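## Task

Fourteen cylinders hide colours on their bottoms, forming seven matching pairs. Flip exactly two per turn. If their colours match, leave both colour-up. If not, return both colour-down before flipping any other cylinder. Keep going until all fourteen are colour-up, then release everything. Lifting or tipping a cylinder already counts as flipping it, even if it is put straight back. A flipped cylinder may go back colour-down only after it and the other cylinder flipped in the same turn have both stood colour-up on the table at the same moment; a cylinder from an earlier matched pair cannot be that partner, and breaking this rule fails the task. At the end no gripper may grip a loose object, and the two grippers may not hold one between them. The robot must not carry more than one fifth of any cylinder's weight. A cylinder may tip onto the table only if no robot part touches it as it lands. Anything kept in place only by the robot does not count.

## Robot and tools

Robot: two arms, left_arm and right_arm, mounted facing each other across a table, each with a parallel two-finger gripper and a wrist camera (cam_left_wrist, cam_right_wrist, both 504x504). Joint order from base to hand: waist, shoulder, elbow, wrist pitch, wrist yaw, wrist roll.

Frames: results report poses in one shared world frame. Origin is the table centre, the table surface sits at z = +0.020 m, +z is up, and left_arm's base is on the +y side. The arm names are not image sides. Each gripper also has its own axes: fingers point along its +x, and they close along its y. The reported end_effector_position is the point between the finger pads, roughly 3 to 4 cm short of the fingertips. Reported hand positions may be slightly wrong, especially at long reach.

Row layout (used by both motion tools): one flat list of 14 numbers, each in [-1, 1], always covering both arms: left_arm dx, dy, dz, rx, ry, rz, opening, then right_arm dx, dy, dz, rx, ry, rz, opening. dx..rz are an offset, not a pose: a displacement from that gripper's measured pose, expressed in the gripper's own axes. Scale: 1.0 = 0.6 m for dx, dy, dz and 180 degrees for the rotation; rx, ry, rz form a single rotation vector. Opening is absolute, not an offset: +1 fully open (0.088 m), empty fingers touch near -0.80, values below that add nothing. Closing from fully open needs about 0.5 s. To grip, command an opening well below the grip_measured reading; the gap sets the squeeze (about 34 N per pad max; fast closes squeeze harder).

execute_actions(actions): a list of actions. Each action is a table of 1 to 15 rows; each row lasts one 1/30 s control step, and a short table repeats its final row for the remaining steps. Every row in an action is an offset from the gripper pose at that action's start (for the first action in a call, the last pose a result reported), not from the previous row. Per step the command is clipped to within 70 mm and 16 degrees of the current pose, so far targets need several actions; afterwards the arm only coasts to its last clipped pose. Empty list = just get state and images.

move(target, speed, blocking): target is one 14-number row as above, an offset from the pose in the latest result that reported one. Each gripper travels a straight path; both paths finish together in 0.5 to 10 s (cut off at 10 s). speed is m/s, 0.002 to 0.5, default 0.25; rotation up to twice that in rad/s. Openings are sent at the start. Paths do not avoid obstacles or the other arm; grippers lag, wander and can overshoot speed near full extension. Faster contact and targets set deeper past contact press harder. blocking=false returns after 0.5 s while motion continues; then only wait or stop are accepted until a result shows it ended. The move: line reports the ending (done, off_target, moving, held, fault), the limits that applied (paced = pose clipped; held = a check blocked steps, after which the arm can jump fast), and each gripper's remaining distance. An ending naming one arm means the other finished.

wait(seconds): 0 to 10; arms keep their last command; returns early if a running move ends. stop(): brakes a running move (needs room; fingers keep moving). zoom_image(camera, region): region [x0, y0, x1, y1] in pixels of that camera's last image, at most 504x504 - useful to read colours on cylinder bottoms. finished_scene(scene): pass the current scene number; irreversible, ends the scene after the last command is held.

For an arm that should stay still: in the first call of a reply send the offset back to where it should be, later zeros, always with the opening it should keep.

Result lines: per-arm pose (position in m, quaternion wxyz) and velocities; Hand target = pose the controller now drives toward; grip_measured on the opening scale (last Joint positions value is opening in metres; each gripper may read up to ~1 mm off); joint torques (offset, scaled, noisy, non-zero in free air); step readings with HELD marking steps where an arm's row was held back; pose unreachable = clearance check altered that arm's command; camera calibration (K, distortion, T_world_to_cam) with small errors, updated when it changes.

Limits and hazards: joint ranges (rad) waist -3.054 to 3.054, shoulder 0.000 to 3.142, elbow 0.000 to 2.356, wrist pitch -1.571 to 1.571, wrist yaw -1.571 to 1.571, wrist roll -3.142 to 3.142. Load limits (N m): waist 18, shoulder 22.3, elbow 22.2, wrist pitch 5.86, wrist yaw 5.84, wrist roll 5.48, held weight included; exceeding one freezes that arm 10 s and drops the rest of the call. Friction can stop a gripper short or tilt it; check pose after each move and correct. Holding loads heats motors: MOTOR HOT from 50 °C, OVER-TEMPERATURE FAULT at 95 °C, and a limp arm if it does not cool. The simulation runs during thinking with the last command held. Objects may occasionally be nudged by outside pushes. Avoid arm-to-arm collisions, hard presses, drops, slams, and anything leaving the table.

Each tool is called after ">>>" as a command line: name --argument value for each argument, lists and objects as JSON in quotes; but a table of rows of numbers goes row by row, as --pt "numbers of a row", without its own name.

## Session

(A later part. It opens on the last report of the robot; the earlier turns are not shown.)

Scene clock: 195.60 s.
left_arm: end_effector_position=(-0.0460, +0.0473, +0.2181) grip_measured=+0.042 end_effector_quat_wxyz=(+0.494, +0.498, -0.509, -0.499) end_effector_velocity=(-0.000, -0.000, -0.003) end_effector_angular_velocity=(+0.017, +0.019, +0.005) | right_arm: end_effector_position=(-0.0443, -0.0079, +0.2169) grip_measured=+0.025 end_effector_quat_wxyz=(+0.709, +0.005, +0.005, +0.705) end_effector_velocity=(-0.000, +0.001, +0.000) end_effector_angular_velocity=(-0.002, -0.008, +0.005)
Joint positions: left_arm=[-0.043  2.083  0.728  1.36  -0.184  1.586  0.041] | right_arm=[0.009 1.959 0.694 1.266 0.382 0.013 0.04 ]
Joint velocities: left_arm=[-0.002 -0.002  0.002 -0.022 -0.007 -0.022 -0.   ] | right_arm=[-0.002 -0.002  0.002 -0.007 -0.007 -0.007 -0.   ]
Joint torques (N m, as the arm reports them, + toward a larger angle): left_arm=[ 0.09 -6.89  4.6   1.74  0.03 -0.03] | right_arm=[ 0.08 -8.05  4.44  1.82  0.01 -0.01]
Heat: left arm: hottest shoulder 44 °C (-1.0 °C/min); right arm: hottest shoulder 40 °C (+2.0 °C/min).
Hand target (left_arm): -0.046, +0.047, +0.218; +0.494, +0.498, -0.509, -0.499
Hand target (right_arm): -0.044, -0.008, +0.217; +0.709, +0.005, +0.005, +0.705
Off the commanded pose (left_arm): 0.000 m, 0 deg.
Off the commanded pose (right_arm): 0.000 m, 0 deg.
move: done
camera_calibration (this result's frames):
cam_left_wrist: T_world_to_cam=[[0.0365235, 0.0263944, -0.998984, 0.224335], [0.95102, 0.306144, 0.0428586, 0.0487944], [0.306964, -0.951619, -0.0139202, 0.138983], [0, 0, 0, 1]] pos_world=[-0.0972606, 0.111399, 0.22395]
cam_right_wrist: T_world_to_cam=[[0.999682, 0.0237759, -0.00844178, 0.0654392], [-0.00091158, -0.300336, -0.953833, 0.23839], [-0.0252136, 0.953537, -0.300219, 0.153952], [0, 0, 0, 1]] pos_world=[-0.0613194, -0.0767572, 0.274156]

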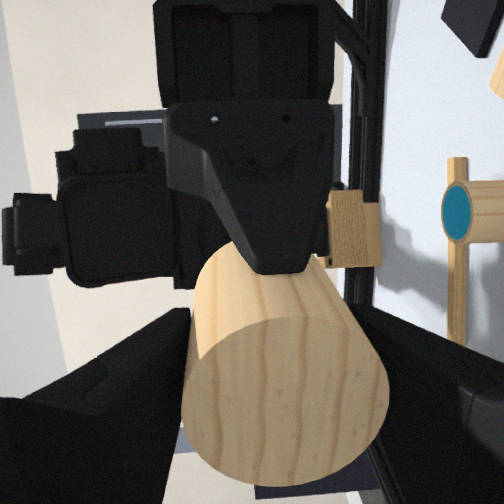

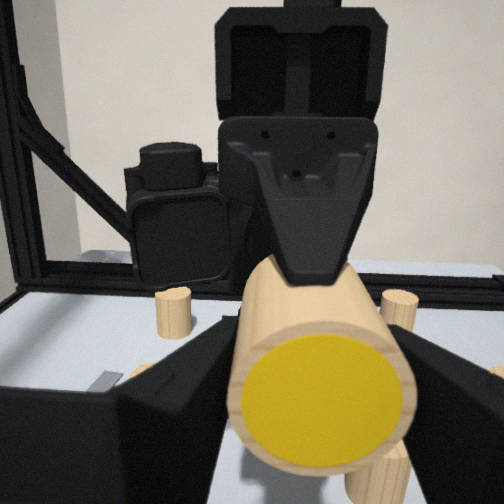

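>>> move --target '[0,0,0,0,0,0,-0.4,0,0,0,0,0,0,1]'

>>> move --target '[0,0,0,0,0,0,-0.4,-0.14,0,0,0,0,0,1]'

>>> move --target '[-0.236,-0.095,-0.045,0,0,-0.5,-0.4,-0.08,-0.022,-0.125,0,0.504,0,0.6]' --speed 0.35

Scene clock: 198.90 s.
left_arm: end_effector_position=(-0.0459, +0.0474, +0.2178) grip_measured=+0.040 end_effector_quat_wxyz=(+0.493, +0.498, -0.509, -0.499) end_effector_velocity=(-0.002, +0.001, +0.001) end_effector_angular_velocity=(+0.003, +0.021, -0.010) | right_arm: end_effector_position=(-0.0443, -0.0079, +0.2171) grip_measured=+1.000 end_effector_quat_wxyz=(+0.709, +0.005, +0.005, +0.705) end_effector_velocity=(+0.000, +0.000, -0.001) end_effector_angular_velocity=(-0.007, +0.005, +0.015)
Joint positions: left_arm=[-0.043  2.083  0.728  1.36  -0.184  1.586  0.041] | right_arm=[0.009 1.959 0.694 1.266 0.382 0.013 0.088]
Joint velocities: left_arm=[-0.002 -0.007 -0.002 -0.007  0.007 -0.022 -0.   ] | right_arm=[-0.007 -0.002 -0.002 -0.007 -0.022  0.007  0.   ]
Joint torques (N m, as the arm reports them, + toward a larger angle): left_arm=[-0.1  -7.    4.58  1.78  0.02 -0.06] | right_arm=[ 0.05 -8.08  4.46  1.79  0.    0.  ]
Heat: left arm: hottest shoulder 44 °C (-1.0 °C/min); right arm: hottest shoulder 40 °C (+3.0 °C/min).
Hand target (left_arm): -0.046, +0.047, +0.218; +0.494, +0.498, -0.509, -0.499
Hand target (right_arm): -0.044, -0.008, +0.217; +0.709, +0.005, +0.005, +0.705
Off the commanded pose (left_arm): 0.000 m, 0 deg.
Off the commanded pose (right_arm): 0.000 m, 0 deg.
move: done
camera_calibration (this result's frames):
cam_left_wrist: T_world_to_cam=[[0.0366751, 0.0271414, -0.998959, 0.224], [0.951014, 0.306112, 0.0432318, 0.048686], [0.306966, -0.951609, -0.0145851, 0.139196], [0, 0, 0, 1]] pos_world=[-0.0972447, 0.111477, 0.223692]
cam_right_wrist: T_world_to_cam=[[0.99968, 0.0237789, -0.00857378, 0.0654655], [-0.00104557, -0.299998, -0.953939, 0.238567], [-0.0252558, 0.953644, -0.299877, 0.153936], [0, 0, 0, 1]] pos_world=[-0.0613073, -0.0767877, 0.274301]

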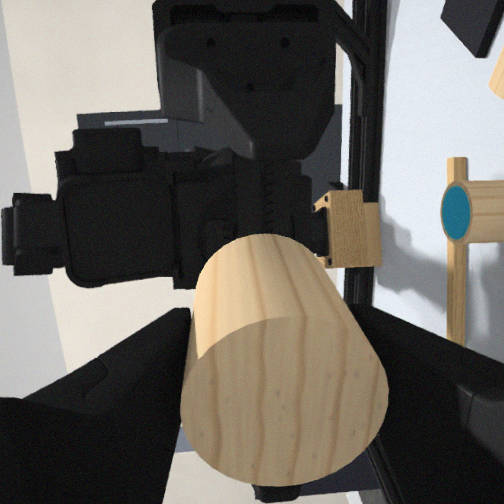

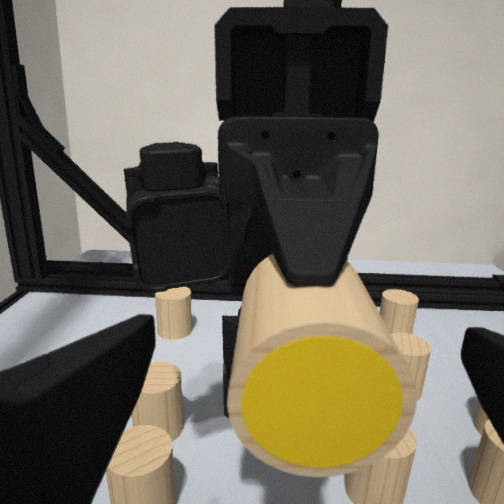

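Scene clock: 199.83 s.
left_arm: end_effector_position=(-0.0459, +0.0474, +0.2178) grip_measured=+0.039 end_effector_quat_wxyz=(+0.493, +0.498, -0.509, -0.499) end_effector_velocity=(-0.002, -0.000, +0.000) end_effector_angular_velocity=(+0.003, +0.021, -0.010) | right_arm: end_effector_position=(-0.0454, -0.0890, +0.2169) grip_measured=+1.000 end_effector_quat_wxyz=(+0.709, +0.005, +0.005, +0.705) end_effector_velocity=(+0.001, -0.002, -0.004) end_effector_angular_velocity=(-0.019, -0.018, +0.005)
Joint positions: left_arm=[-0.043  2.083  0.728  1.36  -0.184  1.586  0.041] | right_arm=[0.134 1.776 0.39  1.386 0.507 0.013 0.088]
Joint velocities: left_arm=[-0.002 -0.002  0.002 -0.007  0.007 -0.022 -0.   ] | right_arm=[-0.002 -0.012 -0.012 -0.022 -0.007 -0.007  0.   ]
Joint torques (N m, as the arm reports them, + toward a larger angle): left_arm=[-0.01 -6.97  4.53  1.72  0.02 -0.05] | right_arm=[ 0.49 -6.76  2.62  1.91  0.12  0.02]
Heat: left arm: hottest shoulder 44 °C (-2.0 °C/min); right arm: hottest shoulder 40 °C (+3.0 °C/min).
Hand target (left_arm): -0.046, +0.047, +0.218; +0.494, +0.498, -0.509, -0.499
Hand target (right_arm): -0.045, -0.092, +0.217; +0.709, +0.005, +0.005, +0.705
Off the commanded pose (left_arm): 0.000 m, 0 deg.
Off the commanded pose (right_arm): 0.003 m, 0 deg.
move: done
camera_calibration (this result's frames):
cam_left_wrist: T_world_to_cam=[[0.0366751, 0.0271414, -0.998959, 0.224], [0.951014, 0.306112, 0.0432318, 0.048686], [0.306966, -0.951609, -0.0145851, 0.139196], [0, 0, 0, 1]] pos_world=[-0.0972447, 0.111477, 0.223692]
cam_right_wrist: T_world_to_cam=[[0.999663, 0.0245386, -0.00844291, 0.0685117], [-0.000683505, -0.300337, -0.953833, 0.214012], [-0.0259415, 0.953517, -0.300219, 0.231132], [0, 0, 0, 1]] pos_world=[-0.0623464, -0.157794, 0.2741]

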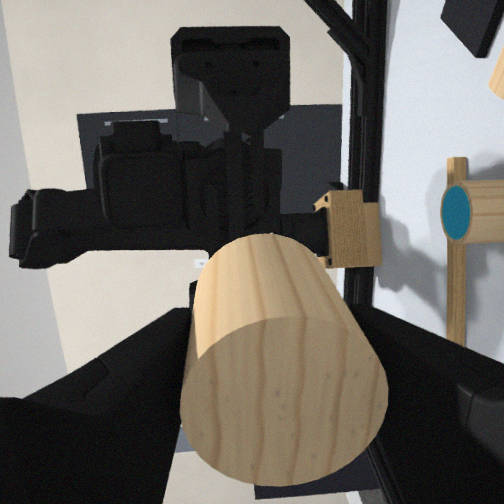

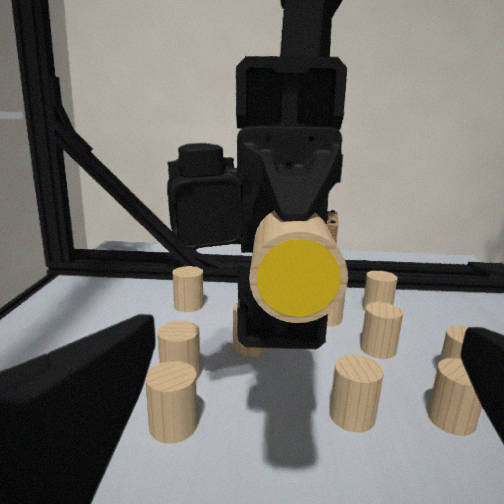

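Scene clock: 202.60 s.
left_arm: end_effector_position=(-0.0164, +0.1898, +0.1595) grip_measured=+0.036 end_effector_quat_wxyz=(-0.001, +0.713, -0.005, -0.701) end_effector_velocity=(+0.000, +0.001, +0.002) end_effector_angular_velocity=(+0.011, -0.009, +0.005) | right_arm: end_effector_position=(-0.0328, -0.1386, +0.1431) grip_measured=+0.600 end_effector_quat_wxyz=(+0.502, -0.496, +0.505, +0.496) end_effector_velocity=(+0.000, -0.001, +0.001) end_effector_angular_velocity=(-0.019, +0.002, +0.005)
Joint positions: left_arm=[ 0.034  1.859  1.26  -0.969 -0.018  1.455  0.041] | right_arm=[-0.049  1.856  1.293 -1.01  -0.003  0.335  0.068]
Joint velocities: left_arm=[-0.002  0.002  0.012 -0.022 -0.007 -0.007 -0.   ] | right_arm=[-0.002  0.007  0.012 -0.022 -0.007 -0.007 -0.   ]
Joint torques (N m, as the arm reports them, + toward a larger angle): left_arm=[ 0.28 -5.95  6.87  0.03  0.24  0.1 ] | right_arm=[-0.25 -6.77  6.87 -0.11 -0.11 -0.16]
Heat: left arm: hottest shoulder 44 °C (-2.0 °C/min); right arm: hottest shoulder 39 °C (+2.0 °C/min).
Hand target (left_arm): -0.017, +0.188, +0.160; -0.002, +0.711, -0.004, -0.703
Hand target (right_arm): -0.033, -0.137, +0.141; +0.499, -0.499, +0.507, +0.495
Off the commanded pose (left_arm): 0.002 m, 1 deg.
Off the commanded pose (right_arm): 0.002 m, 1 deg.
move: done
camera_calibration (this result's frames):
cam_left_wrist: T_world_to_cam=[[0.0285939, 0.999219, 0.0272663, -0.187438], [0.940672, -0.0361251, 0.337388, -0.00261745], [0.33811, 0.0160014, -0.940971, 0.229421], [0, 0, 0, 1]] pos_world=[-0.0697478, 0.183526, 0.221872]
cam_right_wrist: T_world_to_cam=[[0.999455, -0.0106334, -0.0312616, 0.0548339], [-0.000632279, -0.952721, 0.303846, -0.141625], [-0.0330145, -0.303661, -0.952208, 0.175518], [0, 0, 0, 1]] pos_world=[-0.0490989, -0.0810482, 0.211876]

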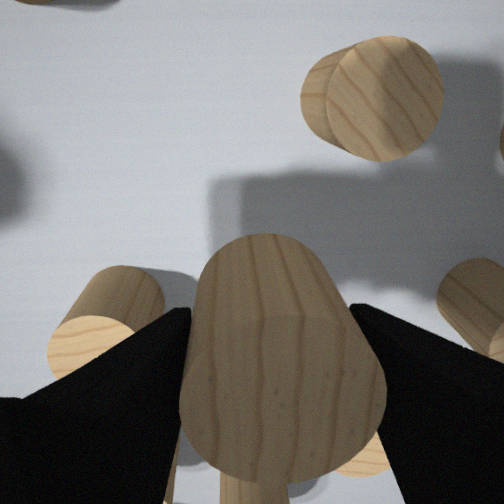

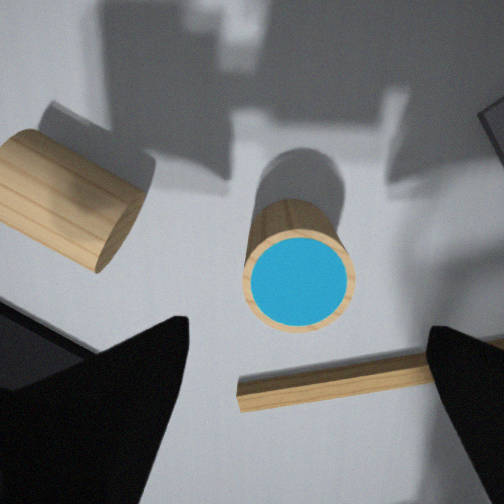

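>>> move --target '[0.139,-0.002,0.002,0,-0.004,0,-0.4,0.111,-0.002,0.002,0,0,0,0.6]' --speed 0.08

>>> move --target '[0,0,0,0,0,0,0.55,0,0,0,0,0,0,-0.4]'

>>> move --target '[-0.14,0,0,0,0,0,0.55,-0.13,0,0,0,0,0,-0.4]'

>>> move --target '[-0.098,0.243,0.046,0,0,0.503,1,-0.088,0.021,0.048,0,-0.494,0,-0.4]' --speed 0.35

Scene clock: 206.50 s.
left_arm: end_effector_position=(-0.0156, +0.1894, +0.0804) grip_measured=+0.034 end_effector_quat_wxyz=(+0.002, +0.711, -0.007, -0.704) end_effector_velocity=(+0.001, +0.003, +0.001) end_effector_angular_velocity=(+0.006, -0.008, +0.005) | right_arm: end_effector_position=(-0.0342, -0.1335, +0.0837) grip_measured=+0.600 end_effector_quat_wxyz=(+0.506, -0.489, +0.502, +0.503) end_effector_velocity=(-0.002, +0.000, +0.000) end_effector_angular_velocity=(+0.005, +0.009, -0.005)
Joint positions: left_arm=[ 0.039  2.001  1.102 -0.66  -0.011  1.459  0.041] | right_arm=[-0.05   1.953  1.165 -0.763 -0.004  0.334  0.068]
Joint velocities: left_arm=[-0.002 -0.007 -0.007 -0.007 -0.007 -0.007 -0.   ] | right_arm=[ 0.002 -0.002 -0.002  0.007 -0.007  0.007 -0.   ]
Joint torques (N m, as the arm reports them, + toward a larger angle): left_arm=[ 0.24 -5.91  4.39  0.73  0.23  0.11] | right_arm=[-0.18 -7.06  3.5   0.28  0.02 -0.1 ]
Heat: left arm: hottest shoulder 44 °C (-1.0 °C/min); right arm: hottest shoulder 39 °C (+2.0 °C/min).
Hand target (left_arm): -0.016, +0.191, +0.076; -0.001, +0.709, -0.004, -0.705
Hand target (right_arm): -0.032, -0.138, +0.077; +0.502, -0.496, +0.505, +0.496
Off the commanded pose (left_arm): 0.004 m, 1 deg.
Off the commanded pose (right_arm): 0.009 m, 1 deg.
move: off_target (right_arm)
camera_calibration (this result's frames):
cam_left_wrist: T_world_to_cam=[[0.0276725, 0.999426, 0.0195674, -0.184342], [0.943184, -0.0325893, 0.330668, 0.023261], [0.331115, 0.0093053, -0.943544, 0.156089], [0, 0, 0, 1]] pos_world=[-0.0685217, 0.183542, 0.143193]
cam_right_wrist: T_world_to_cam=[[0.999186, -0.0102516, -0.0390147, 0.0551876], [0.0012171, -0.959067, 0.283178, -0.117789], [-0.0403207, -0.282995, -0.958273, 0.123457], [0, 0, 0, 1]] pos_world=[-0.0500214, -0.0774637, 0.153814]

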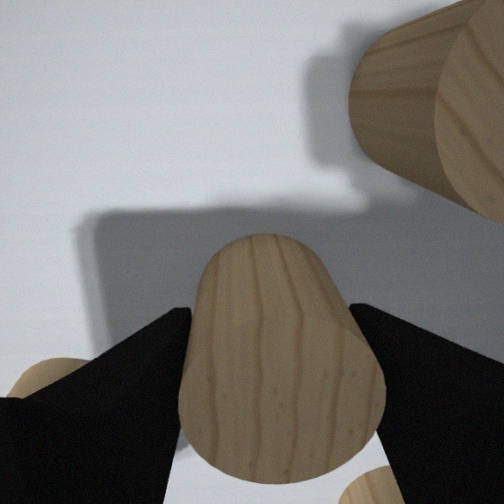

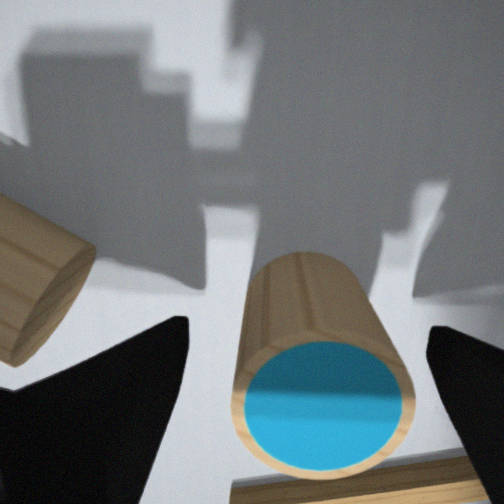

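Scene clock: 207.17 s.
left_arm: end_effector_position=(-0.0156, +0.1893, +0.0804) grip_measured=+0.548 end_effector_quat_wxyz=(+0.002, +0.710, -0.007, -0.704) end_effector_velocity=(+0.000, +0.001, +0.002) end_effector_angular_velocity=(+0.001, -0.007, +0.020) | right_arm: end_effector_position=(-0.0341, -0.1335, +0.0837) grip_measured=+0.024 end_effector_quat_wxyz=(+0.506, -0.489, +0.502, +0.503) end_effector_velocity=(-0.001, +0.001, +0.002) end_effector_angular_velocity=(+0.005, +0.025, +0.000)
Joint positions: left_arm=[ 0.039  2.001  1.102 -0.66  -0.011  1.459  0.066] | right_arm=[-0.05   1.953  1.165 -0.764 -0.003  0.334  0.04 ]
Joint velocities: left_arm=[-0.002 -0.007 -0.002 -0.007 -0.007 -0.022  0.001] | right_arm=[-0.007 -0.007 -0.002  0.007 -0.022 -0.007  0.   ]
Joint torques (N m, as the arm reports them, + toward a larger angle): left_arm=[ 0.04 -6.72  4.83  0.23  0.07  0.  ] | right_arm=[ 0.08 -8.48  4.91  0.15 -0.04 -0.02]
Heat: left arm: hottest shoulder 44 °C (-1.0 °C/min); right arm: hottest shoulder 39 °C (+2.0 °C/min).
Hand target (left_arm): -0.016, +0.189, +0.080; +0.002, +0.710, -0.007, -0.704
Hand target (right_arm): -0.034, -0.134, +0.084; +0.506, -0.489, +0.502, +0.503
Off the commanded pose (left_arm): 0.000 m, 0 deg.
Off the commanded pose (right_arm): 0.000 m, 0 deg.
move: done
camera_calibration (this result's frames):
cam_left_wrist: T_world_to_cam=[[0.0276734, 0.999433, 0.0191876, -0.18423], [0.943199, -0.0324641, 0.330638, 0.0232461], [0.331073, 0.00894786, -0.943563, 0.156163], [0, 0, 0, 1]] pos_world=[-0.0685287, 0.183483, 0.143198]
cam_right_wrist: T_world_to_cam=[[0.999218, -0.0102716, -0.0381702, 0.0549798], [0.000963514, -0.959032, 0.283298, -0.117844], [-0.0395164, -0.283113, -0.958272, 0.12346], [0, 0, 0, 1]] pos_world=[-0.0499446, -0.0774979, 0.153792]

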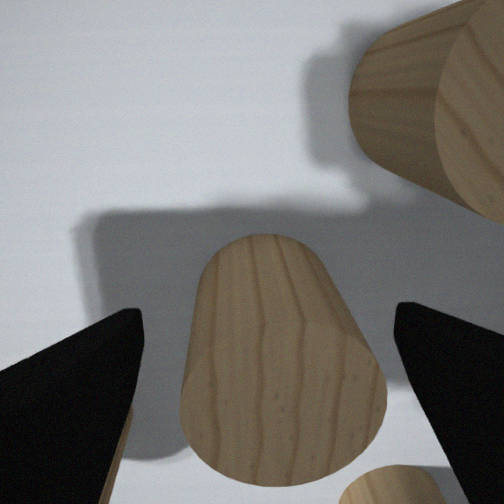

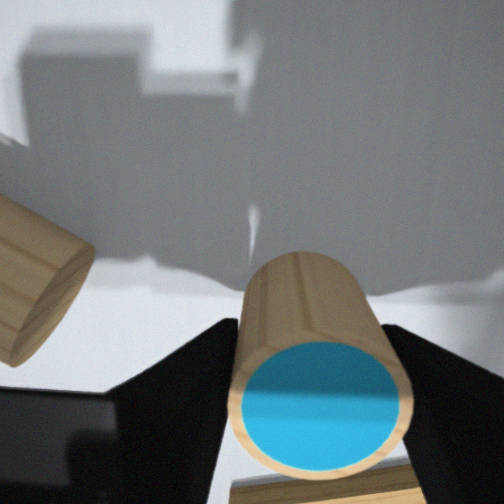

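Scene clock: 208.07 s.
left_arm: end_effector_position=(-0.0159, +0.1928, +0.1586) grip_measured=+0.550 end_effector_quat_wxyz=(-0.004, +0.711, -0.002, -0.703) end_effector_velocity=(+0.004, +0.002, +0.003) end_effector_angular_velocity=(+0.009, -0.023, +0.024) | right_arm: end_effector_position=(-0.0327, -0.1377, +0.1564) grip_measured=+0.024 end_effector_quat_wxyz=(+0.504, -0.494, +0.504, +0.498) end_effector_velocity=(+0.000, -0.002, +0.004) end_effector_angular_velocity=(-0.009, +0.005, -0.010)
Joint positions: left_arm=[ 0.037  1.855  1.251 -0.971 -0.011  1.459  0.066] | right_arm=[-0.05   1.839  1.326 -1.053 -0.003  0.334  0.04 ]
Joint velocities: left_arm=[ 0.002 -0.002  0.007 -0.022 -0.022 -0.022  0.   ] | right_arm=[-0.002 -0.007  0.007 -0.022 -0.007  0.007 -0.   ]
Joint torques (N m, as the arm reports them, + toward a larger angle): left_arm=[-0.3  -7.57  6.7  -0.02  0.05 -0.08] | right_arm=[-0.05 -8.9   7.02 -0.12  0.   -0.04]
Heat: left arm: hottest shoulder 44 °C (-1.0 °C/min); right arm: hottest shoulder 39 °C (+2.0 °C/min).
Hand target (left_arm): -0.017, +0.190, +0.164; +0.002, +0.710, -0.007, -0.704
Hand target (right_arm): -0.033, -0.135, +0.162; +0.506, -0.489, +0.502, +0.503
Off the commanded pose (left_arm): 0.006 m, 1 deg.
Off the commanded pose (right_arm): 0.006 m, 1 deg.
move: done
camera_calibration (this result's frames):
cam_left_wrist: T_world_to_cam=[[0.0287638, 0.998955, 0.0355093, -0.191718], [0.942515, -0.0389361, 0.331887, -0.00125983], [0.332923, 0.0239217, -0.942651, 0.227004], [0, 0, 0, 1]] pos_world=[-0.0688727, 0.186038, 0.221211]
cam_right_wrist: T_world_to_cam=[[0.999393, -0.0108011, -0.0331214, 0.0554937], [-0.000458224, -0.954718, 0.297513, -0.144083], [-0.0348351, -0.297317, -0.954143, 0.189561], [0, 0, 0, 1]] pos_world=[-0.0489227, -0.0805989, 0.225573]

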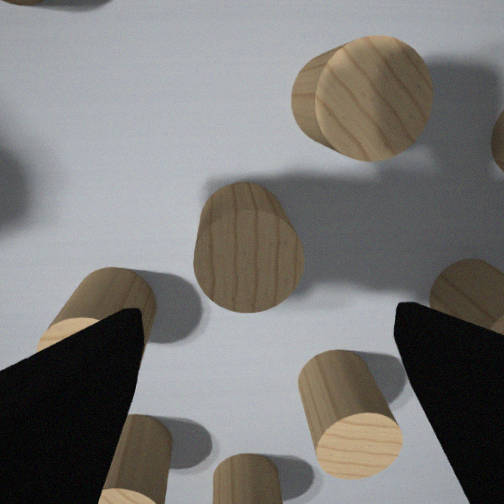

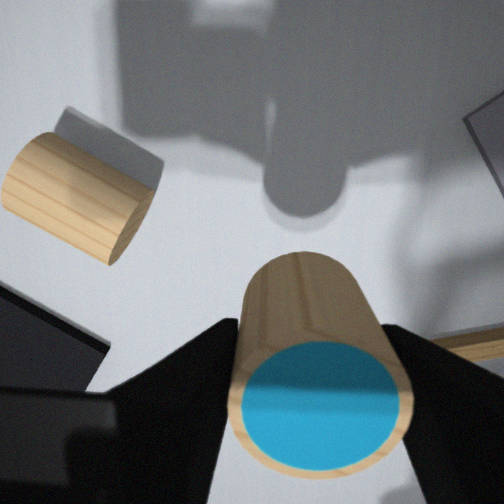

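Scene clock: 210.90 s.
left_arm: end_effector_position=(-0.0450, +0.0498, +0.2175) grip_measured=+1.000 end_effector_quat_wxyz=(+0.493, +0.498, -0.508, -0.501) end_effector_velocity=(+0.000, +0.001, -0.000) end_effector_angular_velocity=(-0.002, +0.008, +0.005) | right_arm: end_effector_position=(-0.0451, -0.1076, +0.2151) grip_measured=+0.024 end_effector_quat_wxyz=(+0.710, +0.008, +0.012, +0.704) end_effector_velocity=(-0.002, -0.001, -0.001) end_effector_angular_velocity=(+0.010, -0.001, +0.020)
Joint positions: left_arm=[-0.041  2.077  0.717  1.363 -0.18   1.584  0.088] | right_arm=[0.174 1.736 0.325 1.404 0.55  0.032 0.04 ]
Joint velocities: left_arm=[-0.002  0.002 -0.002  0.007 -0.007 -0.007  0.   ] | right_arm=[-0.002  0.017 -0.007  0.037 -0.022 -0.007 -0.   ]
Joint torques (N m, as the arm reports them, + toward a larger angle): left_arm=[-0.18 -6.04  5.36  2.   -0.14  0.04] | right_arm=[ 0.28 -4.46  2.41  2.01  0.12 -0.16]
Heat: left arm: hottest shoulder 44 °C (-1.0 °C/min); right arm: hottest shoulder 39 °C (+2.0 °C/min).
Hand target (left_arm): -0.046, +0.048, +0.217; +0.494, +0.498, -0.509, -0.498
Hand target (right_arm): -0.044, -0.110, +0.210; +0.710, -0.001, +0.011, +0.704
Off the commanded pose (left_arm): 0.003 m, 1 deg.
Off the commanded pose (right_arm): 0.006 m, 2 deg.
move: done
camera_calibration (this result's frames):
cam_left_wrist: T_world_to_cam=[[0.034529, 0.0293568, -0.998972, 0.223397], [0.951692, 0.304191, 0.041834, 0.0474708], [0.305106, -0.952159, -0.0174352, 0.141764], [0, 0, 0, 1]] pos_world=[-0.0961443, 0.113983, 0.223653]
cam_right_wrist: T_world_to_cam=[[0.999486, 0.0213487, -0.0238984, 0.071581], [-0.0162391, -0.305492, -0.952056, 0.205066], [-0.0276259, 0.951955, -0.304988, 0.249206], [0, 0, 0, 1]] pos_world=[-0.0613296, -0.176115, 0.27295]

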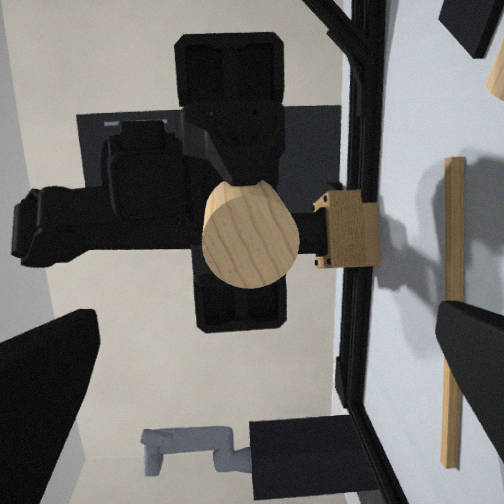

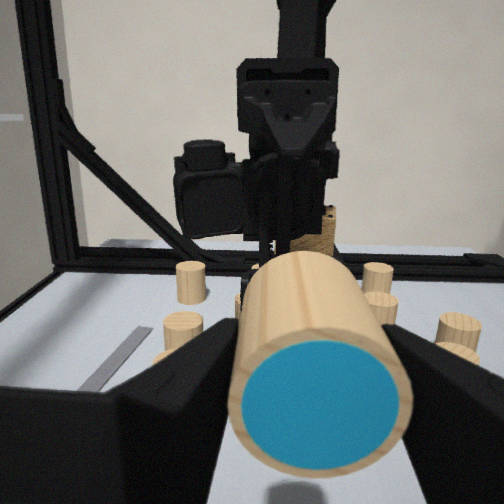

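>>> move --target '[0,0,0,0,0,0,1,0.176,-0.003,0.003,-0.006,0,0,-0.4]' --speed 0.15

>>> move --target '[0,0,0,0,0,0,-0.4,0,0,0,0,0,0,-0.4]'

Scene clock: 213.43 s.
left_arm: end_effector_position=(-0.0452, +0.0497, +0.2174) grip_measured=+1.000 end_effector_quat_wxyz=(+0.493, +0.498, -0.509, -0.501) end_effector_velocity=(+0.005, +0.000, -0.002) end_effector_angular_velocity=(+0.017, +0.019, +0.024) | right_arm: end_effector_position=(-0.0425, -0.0053, +0.2178) grip_measured=+0.024 end_effector_quat_wxyz=(+0.710, +0.004, +0.007, +0.704) end_effector_velocity=(-0.001, +0.002, -0.005) end_effector_angular_velocity=(-0.021, -0.015, +0.005)
Joint positions: left_arm=[-0.042  2.078  0.717  1.364 -0.18   1.584  0.088] | right_arm=[0.002 1.957 0.703 1.251 0.378 0.017 0.04 ]
Joint velocities: left_arm=[ 0.002 -0.007 -0.002 -0.022 -0.022 -0.022  0.   ] | right_arm=[-0.002  0.007  0.007 -0.022 -0.007 -0.007 -0.   ]
Joint torques (N m, as the arm reports them, + toward a larger angle): left_arm=[-0.06 -7.04  4.46  1.61 -0.02 -0.04] | right_arm=[-0.28 -6.92  6.05  1.69 -0.12 -0.19]
Heat: left arm: hottest shoulder 44 °C (-1.0 °C/min); right arm: hottest shoulder 39 °C (+2.0 °C/min).
Hand target (left_arm): -0.045, +0.050, +0.217; +0.493, +0.498, -0.508, -0.501
Hand target (right_arm): -0.043, -0.002, +0.216; +0.710, +0.001, +0.005, +0.704
Off the commanded pose (left_arm): 0.000 m, 0 deg.
Off the commanded pose (right_arm): 0.004 m, 0 deg.
move: done
camera_calibration (this result's frames):
cam_left_wrist: T_world_to_cam=[[0.0347709, 0.0285894, -0.998986, 0.223392], [0.951798, 0.30386, 0.0418245, 0.0477036], [0.304748, -0.952288, -0.0166459, 0.141581], [0, 0, 0, 1]] pos_world=[-0.0963183, 0.113944, 0.223527]
cam_right_wrist: T_world_to_cam=[[0.999718, 0.0210654, -0.0109511, 0.0640572], [-0.00403748, -0.303694, -0.952761, 0.239614], [-0.0233961, 0.952537, -0.303523, 0.152549], [0, 0, 0, 1]] pos_world=[-0.0595027, -0.0738887, 0.275299]

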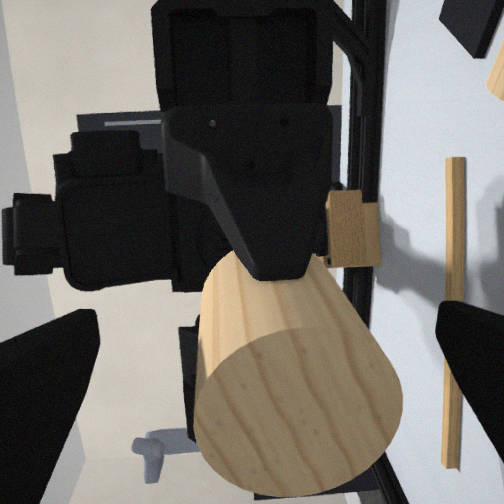

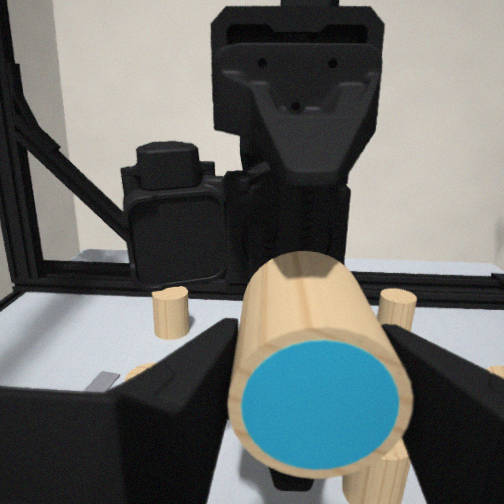

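Scene clock: 213.93 s.
left_arm: end_effector_position=(-0.0452, +0.0497, +0.2170) grip_measured=+0.044 end_effector_quat_wxyz=(+0.492, +0.498, -0.508, -0.501) end_effector_velocity=(-0.002, +0.001, -0.001) end_effector_angular_velocity=(+0.007, +0.006, -0.010) | right_arm: end_effector_position=(-0.0425, -0.0053, +0.2180) grip_measured=+0.024 end_effector_quat_wxyz=(+0.710, +0.005, +0.007, +0.704) end_effector_velocity=(+0.000, -0.000, -0.001) end_effector_angular_velocity=(-0.007, -0.010, +0.005)
Joint positions: left_arm=[-0.042  2.078  0.717  1.362 -0.18   1.584  0.041] | right_arm=[0.002 1.957 0.703 1.252 0.378 0.017 0.04 ]
Joint velocities: left_arm=[-0.002 -0.002 -0.002 -0.007  0.007 -0.007 -0.   ] | right_arm=[-0.002 -0.002 -0.002 -0.007 -0.007 -0.007 -0.   ]
Joint torques (N m, as the arm reports them, + toward a larger angle): left_arm=[ 0.05 -6.91  4.55  1.87 -0.03 -0.06] | right_arm=[ 0.09 -8.14  4.48  1.68  0.01  0.  ]
Heat: left arm: hottest shoulder 44 °C (-1.0 °C/min); right arm: hottest shoulder 39 °C (+2.0 °C/min).
Hand target (left_arm): -0.045, +0.050, +0.217; +0.493, +0.498, -0.508, -0.501
Hand target (right_arm): -0.043, -0.005, +0.218; +0.710, +0.004, +0.007, +0.704
Off the commanded pose (left_arm): 0.000 m, 0 deg.
Off the commanded pose (right_arm): 0.000 m, 0 deg.
move: done
camera_calibration (this result's frames):
cam_left_wrist: T_world_to_cam=[[0.0351465, 0.0304574, -0.998918, 0.22289], [0.951782, 0.303781, 0.0427505, 0.0475235], [0.304755, -0.952255, -0.018312, 0.141934], [0, 0, 0, 1]] pos_world=[-0.0963208, 0.113931, 0.223217]
cam_right_wrist: T_world_to_cam=[[0.999714, 0.0210773, -0.0113422, 0.0641452], [-0.00443169, -0.302677, -0.953083, 0.2399], [-0.0235215, 0.95286, -0.302497, 0.152393], [0, 0, 0, 1]] pos_world=[-0.0594792, -0.0739493, 0.275471]

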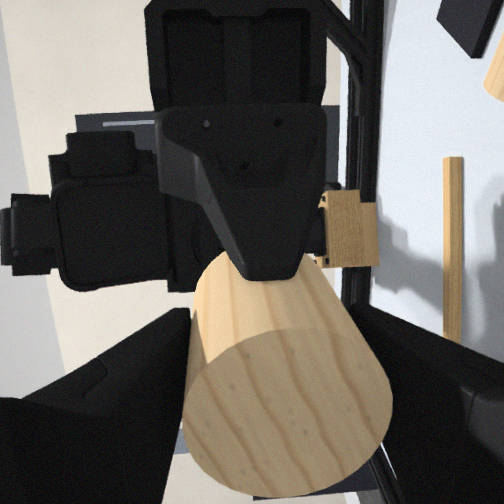

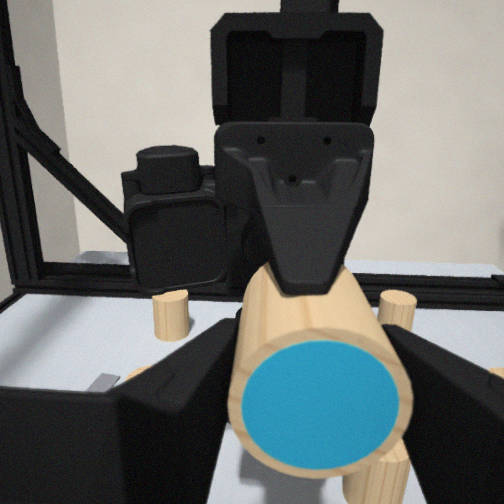

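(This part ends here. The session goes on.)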